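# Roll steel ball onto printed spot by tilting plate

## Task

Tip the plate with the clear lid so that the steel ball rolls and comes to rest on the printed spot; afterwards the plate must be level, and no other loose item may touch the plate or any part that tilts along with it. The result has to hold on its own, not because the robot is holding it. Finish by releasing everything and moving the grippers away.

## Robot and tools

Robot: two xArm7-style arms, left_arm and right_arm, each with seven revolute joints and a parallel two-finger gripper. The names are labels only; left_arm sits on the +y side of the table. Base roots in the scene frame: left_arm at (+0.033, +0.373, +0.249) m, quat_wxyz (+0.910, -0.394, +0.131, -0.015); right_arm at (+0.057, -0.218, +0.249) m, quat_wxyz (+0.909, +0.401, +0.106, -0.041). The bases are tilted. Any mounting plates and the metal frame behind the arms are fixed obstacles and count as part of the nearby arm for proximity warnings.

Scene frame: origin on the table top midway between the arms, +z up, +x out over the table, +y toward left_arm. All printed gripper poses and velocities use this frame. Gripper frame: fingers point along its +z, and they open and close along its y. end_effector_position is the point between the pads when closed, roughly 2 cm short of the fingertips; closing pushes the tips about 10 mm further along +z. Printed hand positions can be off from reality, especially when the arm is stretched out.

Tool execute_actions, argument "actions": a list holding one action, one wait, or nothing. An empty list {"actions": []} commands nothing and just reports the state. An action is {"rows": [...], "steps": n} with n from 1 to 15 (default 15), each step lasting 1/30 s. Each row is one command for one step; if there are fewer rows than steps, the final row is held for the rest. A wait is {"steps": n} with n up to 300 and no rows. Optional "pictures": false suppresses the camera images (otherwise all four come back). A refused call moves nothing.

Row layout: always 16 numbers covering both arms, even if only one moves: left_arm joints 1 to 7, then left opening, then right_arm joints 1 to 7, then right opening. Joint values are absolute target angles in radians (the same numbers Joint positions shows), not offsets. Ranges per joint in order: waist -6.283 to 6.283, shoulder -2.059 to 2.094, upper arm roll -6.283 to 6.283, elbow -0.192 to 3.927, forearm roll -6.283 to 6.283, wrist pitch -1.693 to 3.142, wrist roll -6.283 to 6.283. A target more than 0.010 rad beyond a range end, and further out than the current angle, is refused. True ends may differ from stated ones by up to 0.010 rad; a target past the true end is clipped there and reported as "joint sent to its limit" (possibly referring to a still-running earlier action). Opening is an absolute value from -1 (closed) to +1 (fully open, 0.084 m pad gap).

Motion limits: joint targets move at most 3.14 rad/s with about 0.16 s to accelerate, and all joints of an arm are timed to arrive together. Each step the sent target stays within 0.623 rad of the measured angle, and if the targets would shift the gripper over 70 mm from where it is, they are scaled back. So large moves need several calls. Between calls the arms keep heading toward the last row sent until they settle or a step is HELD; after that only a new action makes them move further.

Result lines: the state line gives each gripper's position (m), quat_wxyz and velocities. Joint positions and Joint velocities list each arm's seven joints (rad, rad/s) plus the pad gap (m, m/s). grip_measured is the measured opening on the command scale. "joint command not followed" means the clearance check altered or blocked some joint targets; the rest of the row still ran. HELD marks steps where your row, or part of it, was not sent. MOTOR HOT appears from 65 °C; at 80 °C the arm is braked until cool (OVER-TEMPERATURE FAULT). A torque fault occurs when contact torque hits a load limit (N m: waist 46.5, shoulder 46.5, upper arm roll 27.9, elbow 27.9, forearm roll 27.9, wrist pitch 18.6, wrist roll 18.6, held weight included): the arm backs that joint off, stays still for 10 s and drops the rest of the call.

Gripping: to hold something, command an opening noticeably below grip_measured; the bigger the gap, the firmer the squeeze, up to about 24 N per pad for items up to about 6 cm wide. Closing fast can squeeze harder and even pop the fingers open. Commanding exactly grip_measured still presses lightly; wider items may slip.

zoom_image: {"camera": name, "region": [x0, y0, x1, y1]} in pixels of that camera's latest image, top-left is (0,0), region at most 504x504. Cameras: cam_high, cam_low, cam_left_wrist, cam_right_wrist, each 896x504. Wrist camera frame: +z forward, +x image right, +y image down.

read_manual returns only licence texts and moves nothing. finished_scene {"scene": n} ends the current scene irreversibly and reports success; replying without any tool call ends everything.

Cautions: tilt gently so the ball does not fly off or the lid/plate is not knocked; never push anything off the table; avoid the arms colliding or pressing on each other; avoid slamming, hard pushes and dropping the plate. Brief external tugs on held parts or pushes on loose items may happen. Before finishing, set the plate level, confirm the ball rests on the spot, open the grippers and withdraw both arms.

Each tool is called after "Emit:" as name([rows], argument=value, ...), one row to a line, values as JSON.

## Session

Emit:
execute_actions(actions=[], pictures=true)

Scene clock: 0.00 s of 4800.00 s.
left_arm: end_effector_position=(+0.4045, +0.2053, +0.3544) grip_measured=+1.00 end_effector_quat_wxyz=(+0.084, -0.534, +0.841, +0.012) end_effector_velocity=(-0.000, -0.000, +0.000) end_effector_angular_velocity=(-0.000, -0.001, -0.003) | right_arm: end_effector_position=(+0.2668, -0.0345, +0.3179) grip_measured=+1.00 end_effector_quat_wxyz=(-0.061, +0.913, +0.119, -0.386) end_effector_velocity=(+0.000, -0.000, -0.000) end_effector_angular_velocity=(+0.000, -0.000, -0.001)
Joint positions: left_arm=[-0.82   0.577 -0.157  1.13   0.886  1.402  0.475  0.084] | right_arm=[ 0.797  0.767  0.033  1.148 -0.026  1.327  0.858  0.084]
Joint velocities: left_arm=[-0.001  0.    -0.001  0.     0.001 -0.     0.001 -0.   ] | right_arm=[-0.001 -0.     0.     0.    -0.001 -0.    -0.     0.   ]

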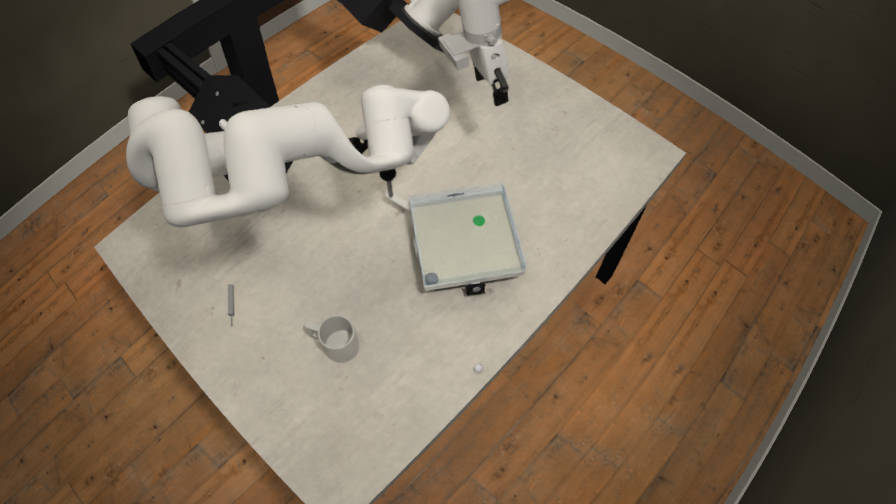

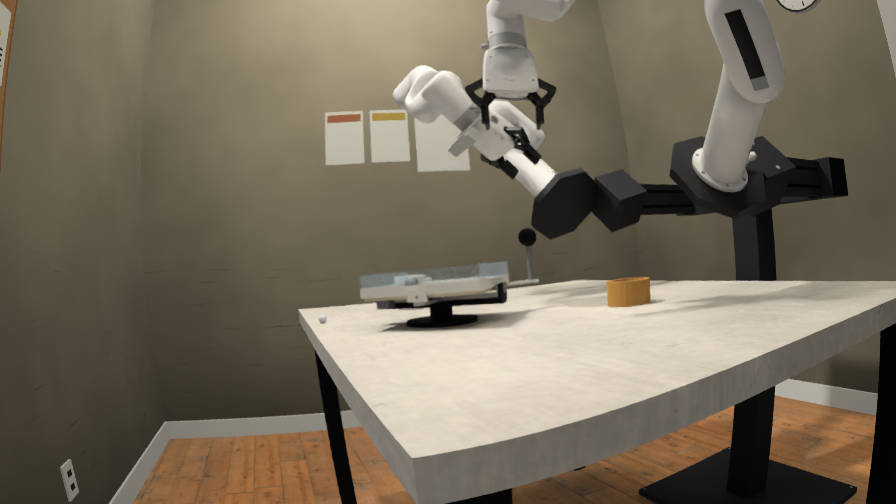

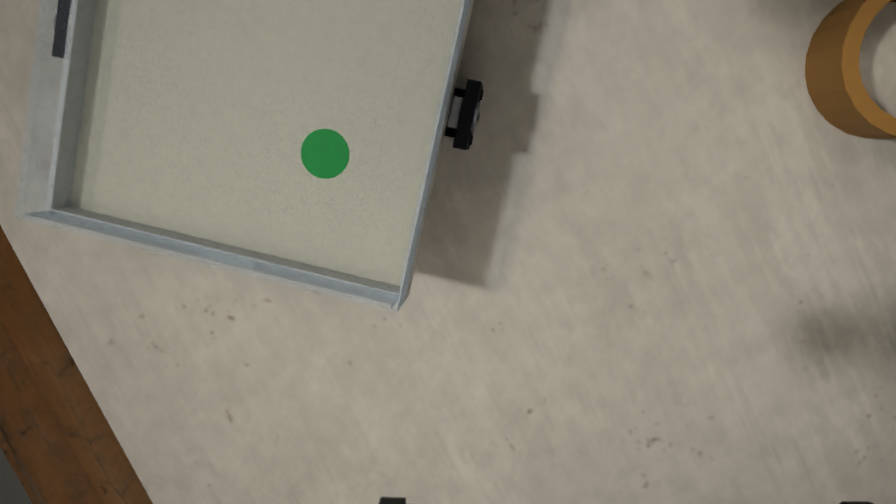

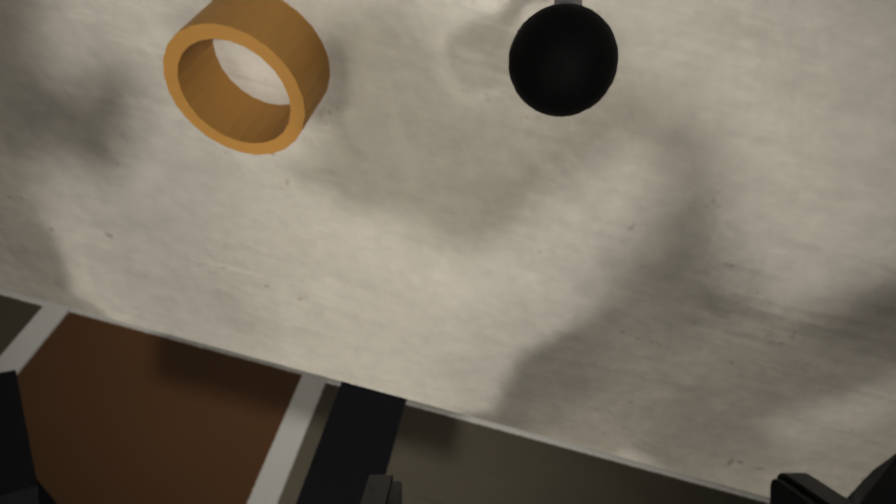

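Emit:
execute_actions([
  {"rows": [[-0.82,0.577,-0.157,1.13,0.886,1.402,0.475,1,1.112,0.737,0,0.941,-0.664,1.009,1.339,1]], "steps": 15},
], pictures=false)

Emit:
execute_actions([
  {"rows": [[-0.937,0.868,0,1.778,0.656,1.522,0.86,1,1.112,0.737,0,0.941,-0.664,1.009,1.339,1]], "steps": 15},
], pictures=false)

Emit:
execute_actions([
  {"rows": [[-0.937,0.868,0,1.778,0.656,1.522,0.86,1,1.112,0.737,0,0.941,-0.664,1.009,1.339,1]], "steps": 15},
], pictures=true)

Scene clock: 120.50 s of 4800.00 s.
left_arm: end_effector_position=(+0.4044, +0.2053, +0.3543) grip_measured=+1.00 end_effector_quat_wxyz=(+0.084, -0.534, +0.841, +0.012) end_effector_velocity=(-0.000, -0.000, +0.000) end_effector_angular_velocity=(-0.001, -0.001, -0.000) | right_arm: end_effector_position=(+0.2919, -0.0064, +0.2895) grip_measured=+1.00 end_effector_quat_wxyz=(+0.002, +0.990, +0.139, -0.013) end_effector_velocity=(+0.048, +0.009, -0.006) end_effector_angular_velocity=(+0.077, -0.265, -0.069)
Joint positions: left_arm=[-0.82   0.577 -0.157  1.13   0.886  1.402  0.475  0.084] | right_arm=[ 1.102  0.738  0.003  0.948 -0.64   1.021  1.321  0.084]
Joint velocities: left_arm=[ 0.    -0.    -0.001  0.     0.    -0.    -0.     0.   ] | right_arm=[ 0.084 -0.023 -0.088 -0.06  -0.269 -0.133  0.208 -0.   ]
Steps of this call (steps 1 to 90: nothing new was sent; then 117.00 s passed at rest; steps 91 to 105: all 15 steps of this action). Readings (joint positions):
91: left_arm=[-0.820 0.577 -0.157 1.130 0.886 1.402 0.475] | right_arm=[0.797 0.767 0.033 1.148 -0.026 1.327 0.859]
92: left_arm=[-0.820 0.577 -0.157 1.130 0.886 1.402 0.475] | right_arm=[0.800 0.767 0.032 1.147 -0.031 1.324 0.863]
94: left_arm=[-0.820 0.577 -0.157 1.130 0.886 1.402 0.475] | right_arm=[0.821 0.764 0.027 1.133 -0.078 1.299 0.900]
98: left_arm=[-0.820 0.577 -0.157 1.130 0.886 1.402 0.475] | right_arm=[0.959 0.752 0.015 1.042 -0.352 1.163 1.106]
105: the state above

Scene clock: 121.00 s of 4800.00 s.
left_arm: end_effector_position=(+0.4836, +0.1336, +0.4229) grip_measured=+1.00 end_effector_quat_wxyz=(+0.007, -0.512, +0.859, +0.004) end_effector_velocity=(+0.070, -0.075, +0.092) end_effector_angular_velocity=(-0.163, +0.073, -0.114) | right_arm: end_effector_position=(+0.2935, -0.0043, +0.2901) grip_measured=+1.00 end_effector_quat_wxyz=(-0.000, +0.990, +0.139, -0.000) end_effector_velocity=(-0.001, +0.001, +0.001) end_effector_angular_velocity=(+0.002, -0.004, +0.004)
Joint positions: left_arm=[-0.927  0.843 -0.014  1.722  0.677  1.511  0.825  0.084] | right_arm=[ 1.112  0.737 -0.     0.941 -0.664  1.009  1.339  0.084]
Joint velocities: left_arm=[-0.127  0.294  0.151  0.667 -0.237  0.126  0.395 -0.   ] | right_arm=[ 0.002  0.     0.002 -0.    -0.003 -0.001  0.002  0.   ]
Steps of this call (steps 1 to 15: all 15 steps of this action). Readings (joint positions):
1: left_arm=[-0.820 0.577 -0.157 1.130 0.886 1.402 0.475] | right_arm=[1.104 0.738 0.000 0.946 -0.647 1.018 1.326]
2: left_arm=[-0.821 0.579 -0.156 1.135 0.884 1.403 0.479] | right_arm=[1.106 0.737 -0.001 0.945 -0.652 1.015 1.330]
4: left_arm=[-0.830 0.600 -0.144 1.179 0.867 1.413 0.509] | right_arm=[1.108 0.737 -0.002 0.943 -0.658 1.012 1.335]
8: left_arm=[-0.868 0.696 -0.092 1.392 0.792 1.451 0.633] | right_arm=[1.110 0.737 -0.001 0.942 -0.662 1.010 1.338]
15: the state above

Scene clock: 121.50 s of 4800.00 s.
left_arm: end_effector_position=(+0.4895, +0.1280, +0.4296) grip_measured=+1.00 end_effector_quat_wxyz=(+0.000, -0.507, +0.862, +0.001) end_effector_velocity=(+0.001, -0.001, +0.000) end_effector_angular_velocity=(-0.001, +0.001, +0.001) | right_arm: end_effector_position=(+0.2934, -0.0042, +0.2902) grip_measured=+1.00 end_effector_quat_wxyz=(-0.001, +0.990, +0.139, +0.000) end_effector_velocity=(-0.000, +0.000, +0.000) end_effector_angular_velocity=(+0.000, -0.001, +0.002)
Joint positions: left_arm=[-0.937  0.868 -0.     1.777  0.656  1.522  0.86   0.084] | right_arm=[ 1.112  0.737 -0.     0.941 -0.664  1.009  1.339  0.084]
Joint velocities: left_arm=[-0.     0.003  0.001  0.004 -0.002 -0.     0.001  0.   ] | right_arm=[ 0.     0.     0.001  0.001 -0.001  0.    -0.001 -0.   ]
Steps of this call (steps 1 to 15: all 15 steps of this action). Readings (joint positions):
1: left_arm=[-0.930 0.851 -0.010 1.740 0.670 1.514 0.836] | right_arm=[1.112 0.737 -0.000 0.941 -0.664 1.009 1.339]
2: left_arm=[-0.933 0.856 -0.007 1.752 0.666 1.517 0.844] | right_arm=[1.112 0.737 -0.000 0.941 -0.664 1.009 1.339]
4: left_arm=[-0.935 0.862 -0.004 1.764 0.661 1.520 0.852] | right_arm=[1.112 0.737 -0.000 0.941 -0.664 1.009 1.339]
8: left_arm=[-0.936 0.866 -0.001 1.774 0.657 1.522 0.858] | right_arm=[1.112 0.737 -0.000 0.941 -0.664 1.009 1.339]
15: the state above

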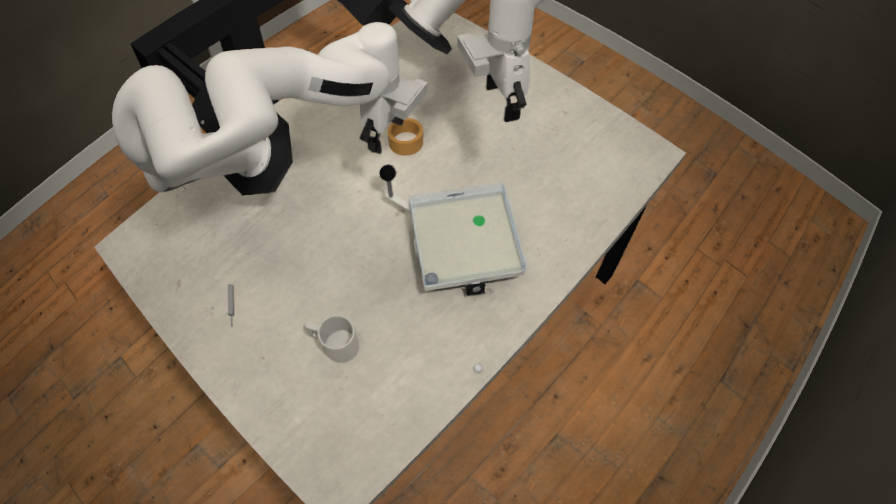

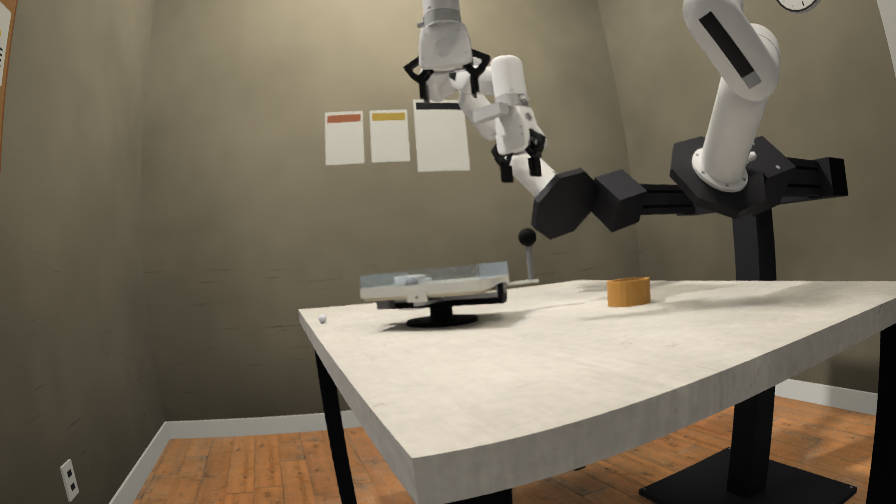

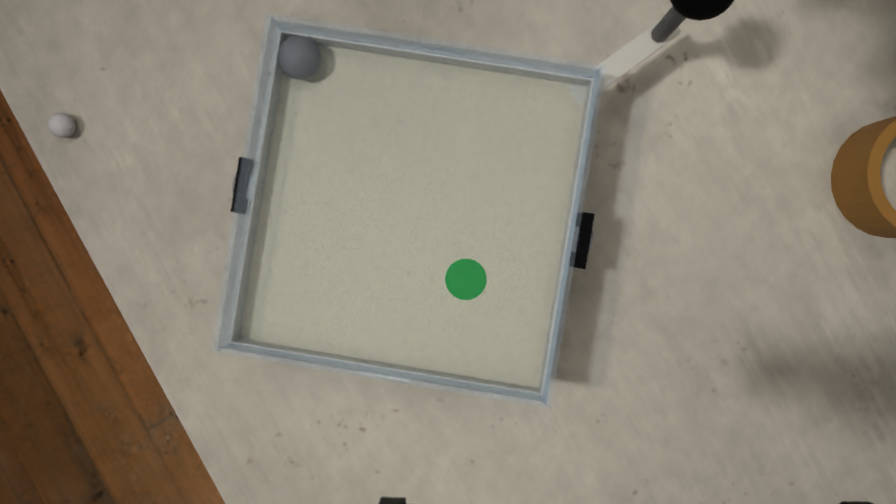

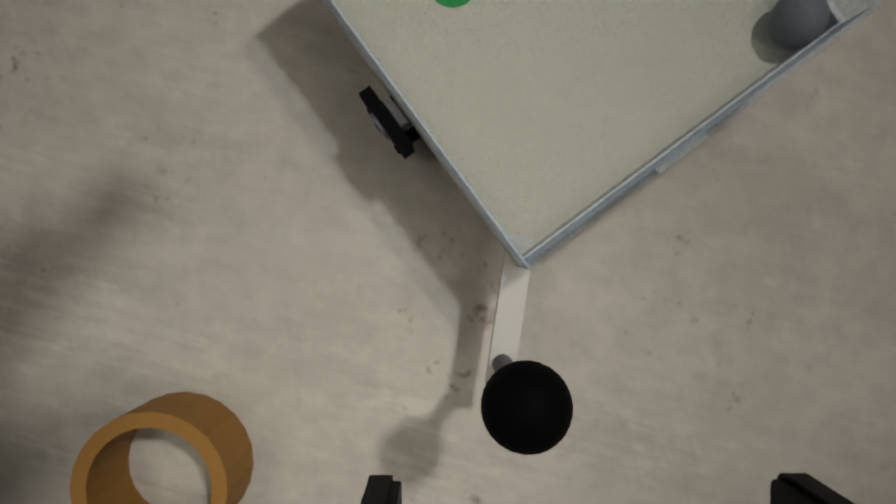

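Emit:
execute_actions([
  {"rows": [[-0.937,0.868,0,1.778,0.656,1.522,1.017,1,0.98,0.855,0,0.925,-0.87,0.915,1.62,1]], "steps": 15},
], pictures=false)

Emit:
execute_actions([
  {"rows": [[-0.937,0.868,0,1.778,0.656,1.522,1.017,1,0.8547,0.9736,0,0.9183,-1.064,0.8275,1.736,1]], "steps": 15},
], pictures=false)

Emit:
execute_actions([
  {"rows": [[-0.937,0.868,0,1.778,0.656,1.522,1.017,1,0.8547,0.9736,0,0.9183,-1.064,0.8275,1.736,1]], "steps": 10},
], pictures=true)

Scene clock: 240.33 s of 4800.00 s.
left_arm: end_effector_position=(+0.4896, +0.1279, +0.4297) grip_measured=+1.00 end_effector_quat_wxyz=(+0.000, -0.439, +0.899, +0.001) end_effector_velocity=(-0.000, -0.001, +0.000) end_effector_angular_velocity=(-0.001, -0.000, -0.021) | right_arm: end_effector_position=(+0.3042, -0.0042, +0.2218) grip_measured=+1.00 end_effector_quat_wxyz=(+0.005, +0.998, +0.055, +0.009) end_effector_velocity=(+0.003, +0.003, -0.006) end_effector_angular_velocity=(+0.014, -0.008, -0.033)
Joint positions: left_arm=[-0.937  0.868  0.     1.778  0.656  1.522  1.015  0.084] | right_arm=[ 0.983  0.853  0.001  0.926 -0.866  0.916  1.615  0.084]
Joint velocities: left_arm=[-0.001 -0.    -0.001 -0.    -0.    -0.001  0.02   0.   ] | right_arm=[-0.017  0.012  0.002  0.002 -0.035 -0.018  0.051 -0.   ]
Steps of this call (steps 1 to 15: the robot went on to your last target; steps 16 to 90: nothing new was sent; then 115.33 s passed at rest; steps 91 to 105: all 15 steps of this action). Readings (joint positions):
91: left_arm=[-0.937 0.868 0.000 1.778 0.656 1.522 0.860] | right_arm=[1.112 0.737 0.000 0.941 -0.664 1.009 1.339]
92: left_arm=[-0.937 0.868 0.000 1.778 0.656 1.522 0.866] | right_arm=[1.110 0.739 0.001 0.941 -0.668 1.007 1.345]
94: left_arm=[-0.937 0.868 0.000 1.778 0.656 1.522 0.909] | right_arm=[1.090 0.756 0.004 0.941 -0.702 0.990 1.392]
98: left_arm=[-0.937 0.868 -0.000 1.778 0.656 1.522 0.991] | right_arm=[1.009 0.830 -0.004 0.926 -0.822 0.938 1.553]
105: the state above

Scene clock: 240.83 s of 4800.00 s.
left_arm: end_effector_position=(+0.4896, +0.1279, +0.4297) grip_measured=+1.00 end_effector_quat_wxyz=(+0.000, -0.438, +0.899, +0.001) end_effector_velocity=(-0.001, -0.001, +0.000) end_effector_angular_velocity=(-0.001, -0.000, -0.002) | right_arm: end_effector_position=(+0.2949, -0.0043, +0.1574) grip_measured=+1.00 end_effector_quat_wxyz=(-0.001, +0.998, +0.057, +0.001) end_effector_velocity=(-0.001, -0.002, -0.009) end_effector_angular_velocity=(-0.000, +0.003, -0.001)
Joint positions: left_arm=[-0.937  0.868  0.     1.778  0.656  1.522  1.017  0.084] | right_arm=[ 0.857  0.971  0.001  0.919 -1.061  0.828  1.734  0.084]
Joint velocities: left_arm=[ 0.    -0.    -0.002 -0.     0.    -0.     0.     0.   ] | right_arm=[-0.016  0.014 -0.005 -0.003 -0.028 -0.011  0.017 -0.   ]
Steps of this call (steps 1 to 15: all 15 steps of this action). Readings (joint positions):
1: left_arm=[-0.937 0.868 0.000 1.778 0.656 1.522 1.016] | right_arm=[0.982 0.853 0.001 0.926 -0.868 0.916 1.617]
2: left_arm=[-0.937 0.868 0.000 1.778 0.656 1.522 1.016] | right_arm=[0.979 0.856 0.002 0.926 -0.874 0.913 1.621]
4: left_arm=[-0.937 0.868 0.000 1.778 0.656 1.522 1.017] | right_arm=[0.951 0.881 0.005 0.928 -0.919 0.891 1.650]
8: left_arm=[-0.937 0.868 0.000 1.778 0.656 1.522 1.017] | right_arm=[0.874 0.956 -0.005 0.915 -1.029 0.845 1.714]
15: the state above

Scene clock: 241.17 s of 4800.00 s.
left_arm: end_effector_position=(+0.4896, +0.1279, +0.4297) grip_measured=+1.00 end_effector_quat_wxyz=(+0.000, -0.438, +0.899, +0.001) end_effector_velocity=(+0.000, -0.000, +0.001) end_effector_angular_velocity=(-0.003, -0.000, +0.001) | right_arm: end_effector_position=(+0.2944, -0.0051, +0.1558) grip_measured=+1.00 end_effector_quat_wxyz=(-0.000, +0.998, +0.057, +0.000) end_effector_velocity=(-0.000, -0.001, -0.001) end_effector_angular_velocity=(-0.002, +0.001, +0.000)
Joint positions: left_arm=[-0.937  0.868 -0.     1.778  0.656  1.522  1.017  0.084] | right_arm=[ 0.855  0.973  0.     0.918 -1.064  0.828  1.736  0.084]
Joint velocities: left_arm=[ 0.    -0.    -0.     0.001 -0.001 -0.001 -0.     0.   ] | right_arm=[-0.001  0.002 -0.001 -0.    -0.001 -0.     0.     0.   ]
Steps of this call (steps 1 to 10: all 10 steps of this action). Readings (joint positions):
1: left_arm=[-0.937 0.868 0.000 1.778 0.656 1.522 1.017] | right_arm=[0.856 0.972 0.001 0.919 -1.062 0.828 1.735]
2: left_arm=[-0.937 0.868 0.000 1.778 0.656 1.522 1.017] | right_arm=[0.856 0.972 0.001 0.919 -1.063 0.828 1.735]
4: left_arm=[-0.937 0.868 0.000 1.778 0.656 1.522 1.017] | right_arm=[0.856 0.973 0.000 0.919 -1.063 0.828 1.736]
8: left_arm=[-0.937 0.868 0.000 1.778 0.656 1.522 1.017] | right_arm=[0.855 0.973 0.000 0.918 -1.064 0.828 1.736]
10: the state above

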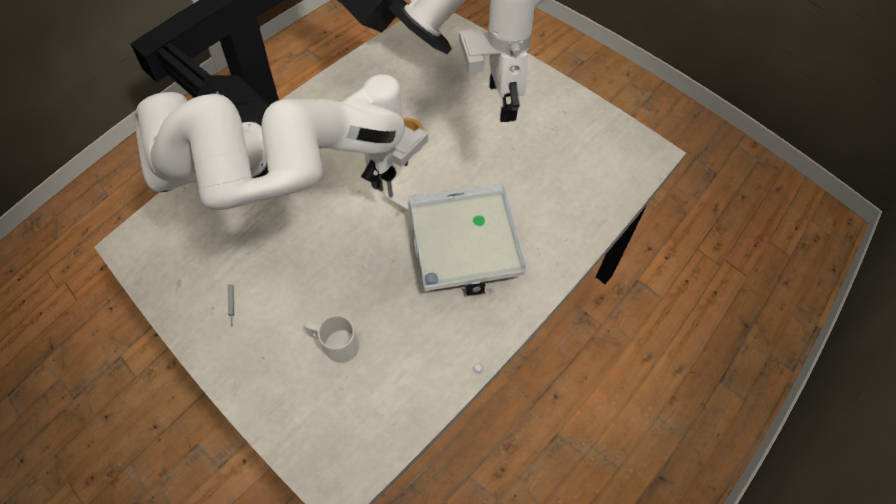

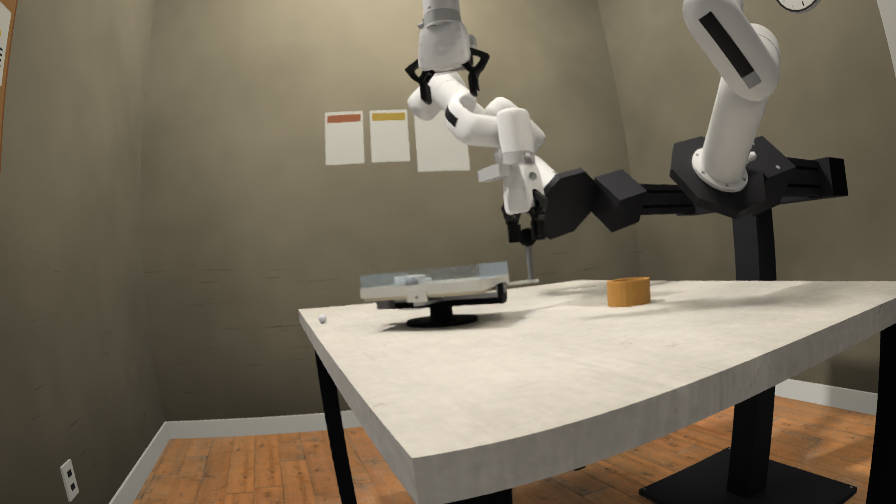

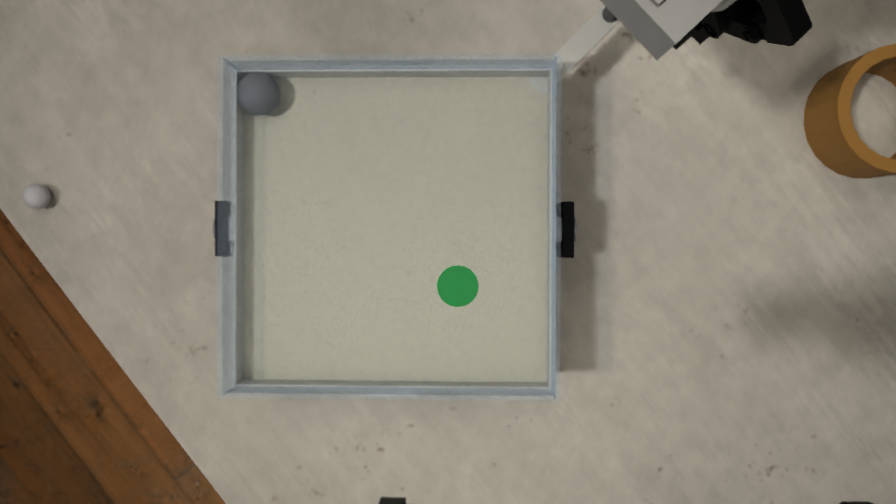

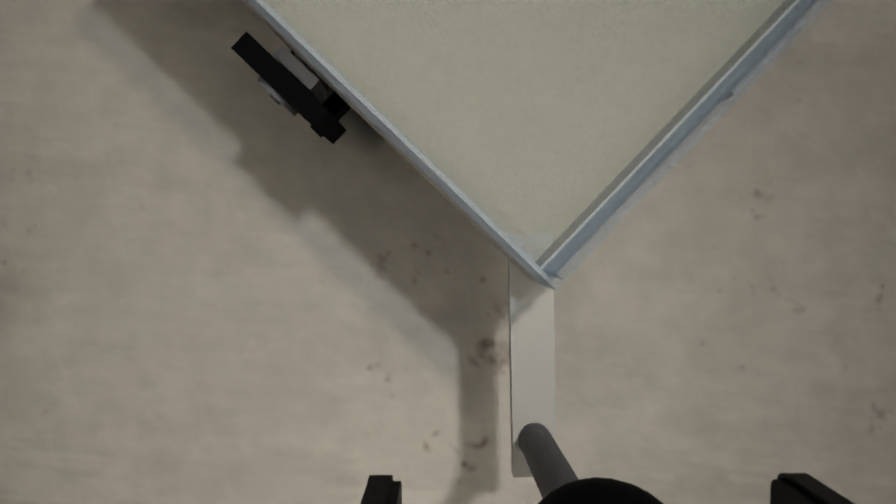

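Emit:
execute_actions([
  {"rows": [[-0.937,0.868,0,1.778,0.656,1.522,1.017,1,0.8547,0.9736,0,0.9183,-1.064,0.8275,1.736,0.8],[-0.937,0.868,0,1.778,0.656,1.522,1.017,1,0.8547,0.9736,0,0.9183,-1.064,0.8275,1.736,0.6],[-0.937,0.868,0,1.778,0.656,1.522,1.017,1,0.8547,0.9736,0,0.9183,-1.064,0.8275,1.736,0.45],[-0.937,0.868,0,1.778,0.656,1.522,1.017,1,0.8547,0.9736,0,0.9183,-1.064,0.8275,1.736,0.3],[-0.937,0.868,0,1.778,0.656,1.522,1.017,1,0.8547,0.9736,0,0.9183,-1.064,0.8275,1.736,0.2],[-0.937,0.868,0,1.778,0.656,1.522,1.017,1,0.8547,0.9736,0,0.9183,-1.064,0.8275,1.736,0.1],[-0.937,0.868,0,1.778,0.656,1.522,1.017,1,0.8547,0.9736,0,0.9183,-1.064,0.8275,1.736,0.05],[-0.937,0.868,0,1.778,0.656,1.522,1.017,1,0.8547,0.9736,0,0.9183,-1.064,0.8275,1.736,0.0],[-0.937,0.868,0,1.778,0.656,1.522,1.017,1,0.8547,0.9736,0,0.9183,-1.064,0.8275,1.736,-0.05],[-0.937,0.868,0,1.778,0.656,1.522,1.017,1,0.8547,0.9736,0,0.9183,-1.064,0.8275,1.736,-0.1],[-0.937,0.868,0,1.778,0.656,1.522,1.017,1,0.8547,0.9736,0,0.9183,-1.064,0.8275,1.736,-0.15],[-0.937,0.868,0,1.778,0.656,1.522,1.017,1,0.8547,0.9736,0,0.9183,-1.064,0.8275,1.736,-0.2],[-0.937,0.868,0,1.778,0.656,1.522,1.017,1,0.8547,0.9736,0,0.9183,-1.064,0.8275,1.736,-0.3],[-0.937,0.868,0,1.778,0.656,1.522,1.017,1,0.8547,0.9736,0,0.9183,-1.064,0.8275,1.736,-0.4],[-0.937,0.868,0,1.778,0.656,1.522,1.017,1,0.8547,0.9736,0,0.9183,-1.064,0.8275,1.736,-0.5]], "steps": 15},
], pictures=false)

Emit:
execute_actions([
  {"rows": [[-0.937,0.868,0,1.778,0.656,1.522,1.017,1,0.8547,0.9736,0,0.9183,-1.064,0.8275,1.736,-0.5]], "steps": 15},
], pictures=true)

Scene clock: 272.60 s of 4800.00 s.
left_arm: end_effector_position=(+0.4896, +0.1279, +0.4297) grip_measured=+1.00 end_effector_quat_wxyz=(+0.000, -0.438, +0.899, +0.001) end_effector_velocity=(+0.000, +0.000, +0.000) end_effector_angular_velocity=(+0.000, -0.001, +0.000) | right_arm: end_effector_position=(+0.2938, -0.0063, +0.1548) grip_measured=-0.12 end_effector_quat_wxyz=(+0.001, +0.998, +0.057, -0.000) end_effector_velocity=(-0.000, +0.001, +0.001) end_effector_angular_velocity=(+0.002, +0.000, -0.001)
Joint positions: left_arm=[-0.937  0.868 -0.     1.778  0.656  1.522  1.017  0.084] | right_arm=[ 0.854  0.974 -0.001  0.917 -1.064  0.829  1.736  0.039]
Joint velocities: left_arm=[-0.    -0.     0.    -0.001  0.001 -0.    -0.     0.   ] | right_arm=[-0.     0.     0.001  0.001  0.001 -0.001  0.     0.   ]
Steps of this call (steps 1 to 15: the robot went on to your last target; steps 16 to 90: nothing new was sent; then 27.93 s passed at rest; steps 91 to 105: all 15 steps of this action). Readings (joint positions):
91: left_arm=[-0.937 0.868 0.000 1.778 0.656 1.522 1.017] | right_arm=[0.855 0.974 0.000 0.918 -1.064 0.827 1.736]
92: left_arm=[-0.937 0.868 -0.000 1.778 0.656 1.522 1.017] | right_arm=[0.855 0.974 0.000 0.918 -1.064 0.827 1.736]
94: left_arm=[-0.937 0.868 0.000 1.778 0.656 1.522 1.017] | right_arm=[0.855 0.974 0.000 0.918 -1.064 0.828 1.736]
98: left_arm=[-0.937 0.868 -0.000 1.778 0.656 1.522 1.017] | right_arm=[0.855 0.974 -0.000 0.918 -1.064 0.828 1.736]
105: the state above

Scene clock: 273.10 s of 4800.00 s.
left_arm: end_effector_position=(+0.4896, +0.1279, +0.4297) grip_measured=+1.00 end_effector_quat_wxyz=(+0.000, -0.438, +0.899, +0.001) end_effector_velocity=(-0.000, -0.000, +0.000) end_effector_angular_velocity=(-0.001, -0.000, -0.001) | right_arm: end_effector_position=(+0.2940, -0.0056, +0.1553) grip_measured=-0.12 end_effector_quat_wxyz=(+0.001, +0.998, +0.057, +0.000) end_effector_velocity=(+0.000, +0.000, +0.000) end_effector_angular_velocity=(+0.001, +0.000, -0.001)
Joint positions: left_arm=[-0.937  0.868 -0.     1.778  0.656  1.522  1.017  0.084] | right_arm=[ 0.855  0.974 -0.     0.918 -1.064  0.828  1.736  0.039]
Joint velocities: left_arm=[-0.     0.    -0.    -0.     0.    -0.001  0.001 -0.   ] | right_arm=[-0.    -0.    -0.     0.    -0.    -0.001  0.     0.   ]
Steps of this call (steps 1 to 15: all 15 steps of this action). Readings (joint positions):
1: left_arm=[-0.937 0.868 0.000 1.778 0.656 1.522 1.017] | right_arm=[0.854 0.974 -0.001 0.917 -1.064 0.829 1.736]
2: left_arm=[-0.937 0.868 -0.000 1.778 0.656 1.522 1.017] | right_arm=[0.854 0.974 -0.001 0.917 -1.064 0.829 1.736]
4: left_arm=[-0.937 0.868 -0.000 1.778 0.656 1.522 1.017] | right_arm=[0.855 0.974 -0.001 0.917 -1.064 0.828 1.736]
8: left_arm=[-0.937 0.868 -0.000 1.778 0.656 1.522 1.017] | right_arm=[0.855 0.974 -0.000 0.917 -1.064 0.828 1.736]
15: the state above

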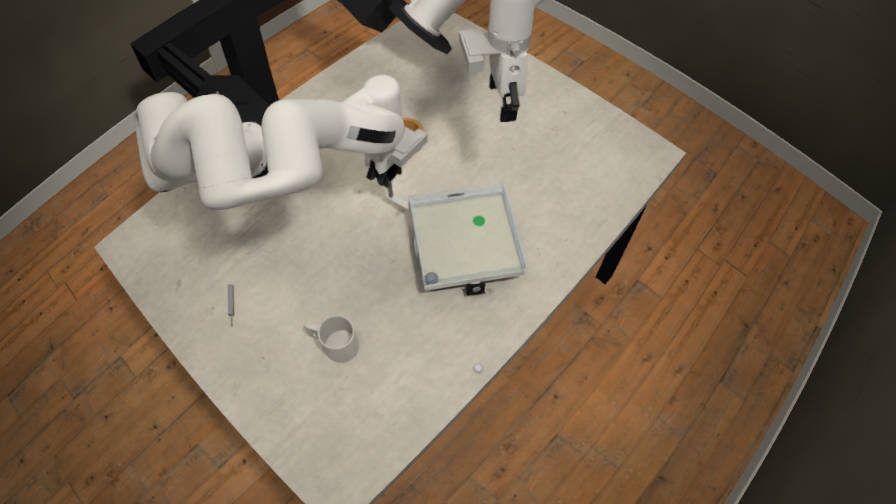

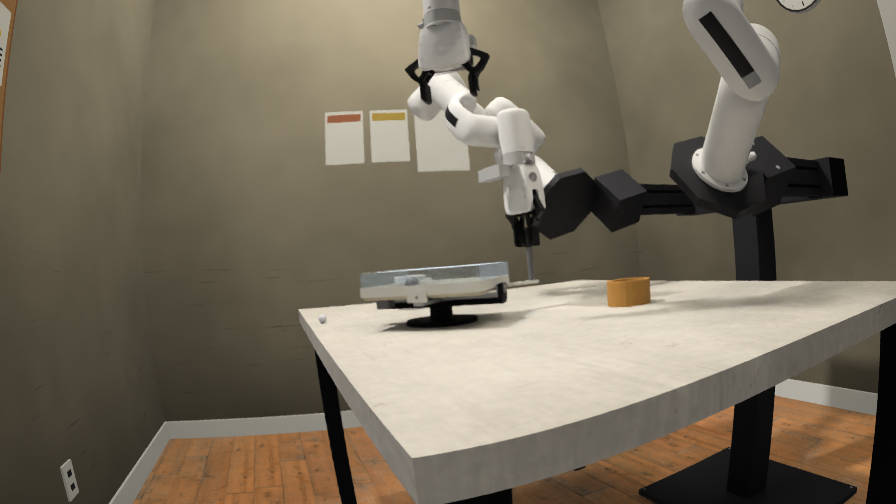

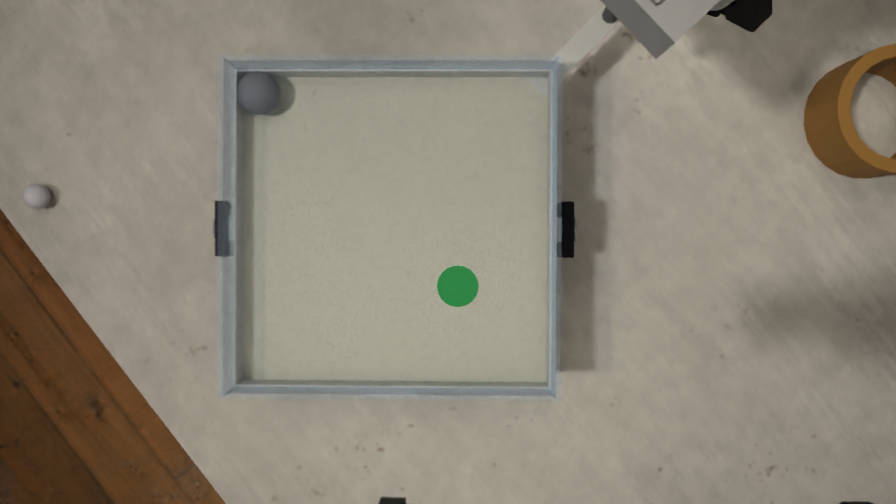

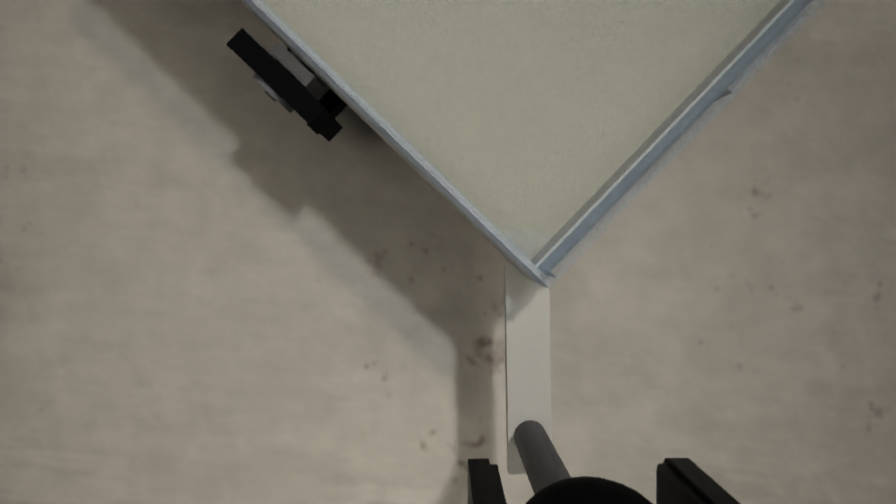

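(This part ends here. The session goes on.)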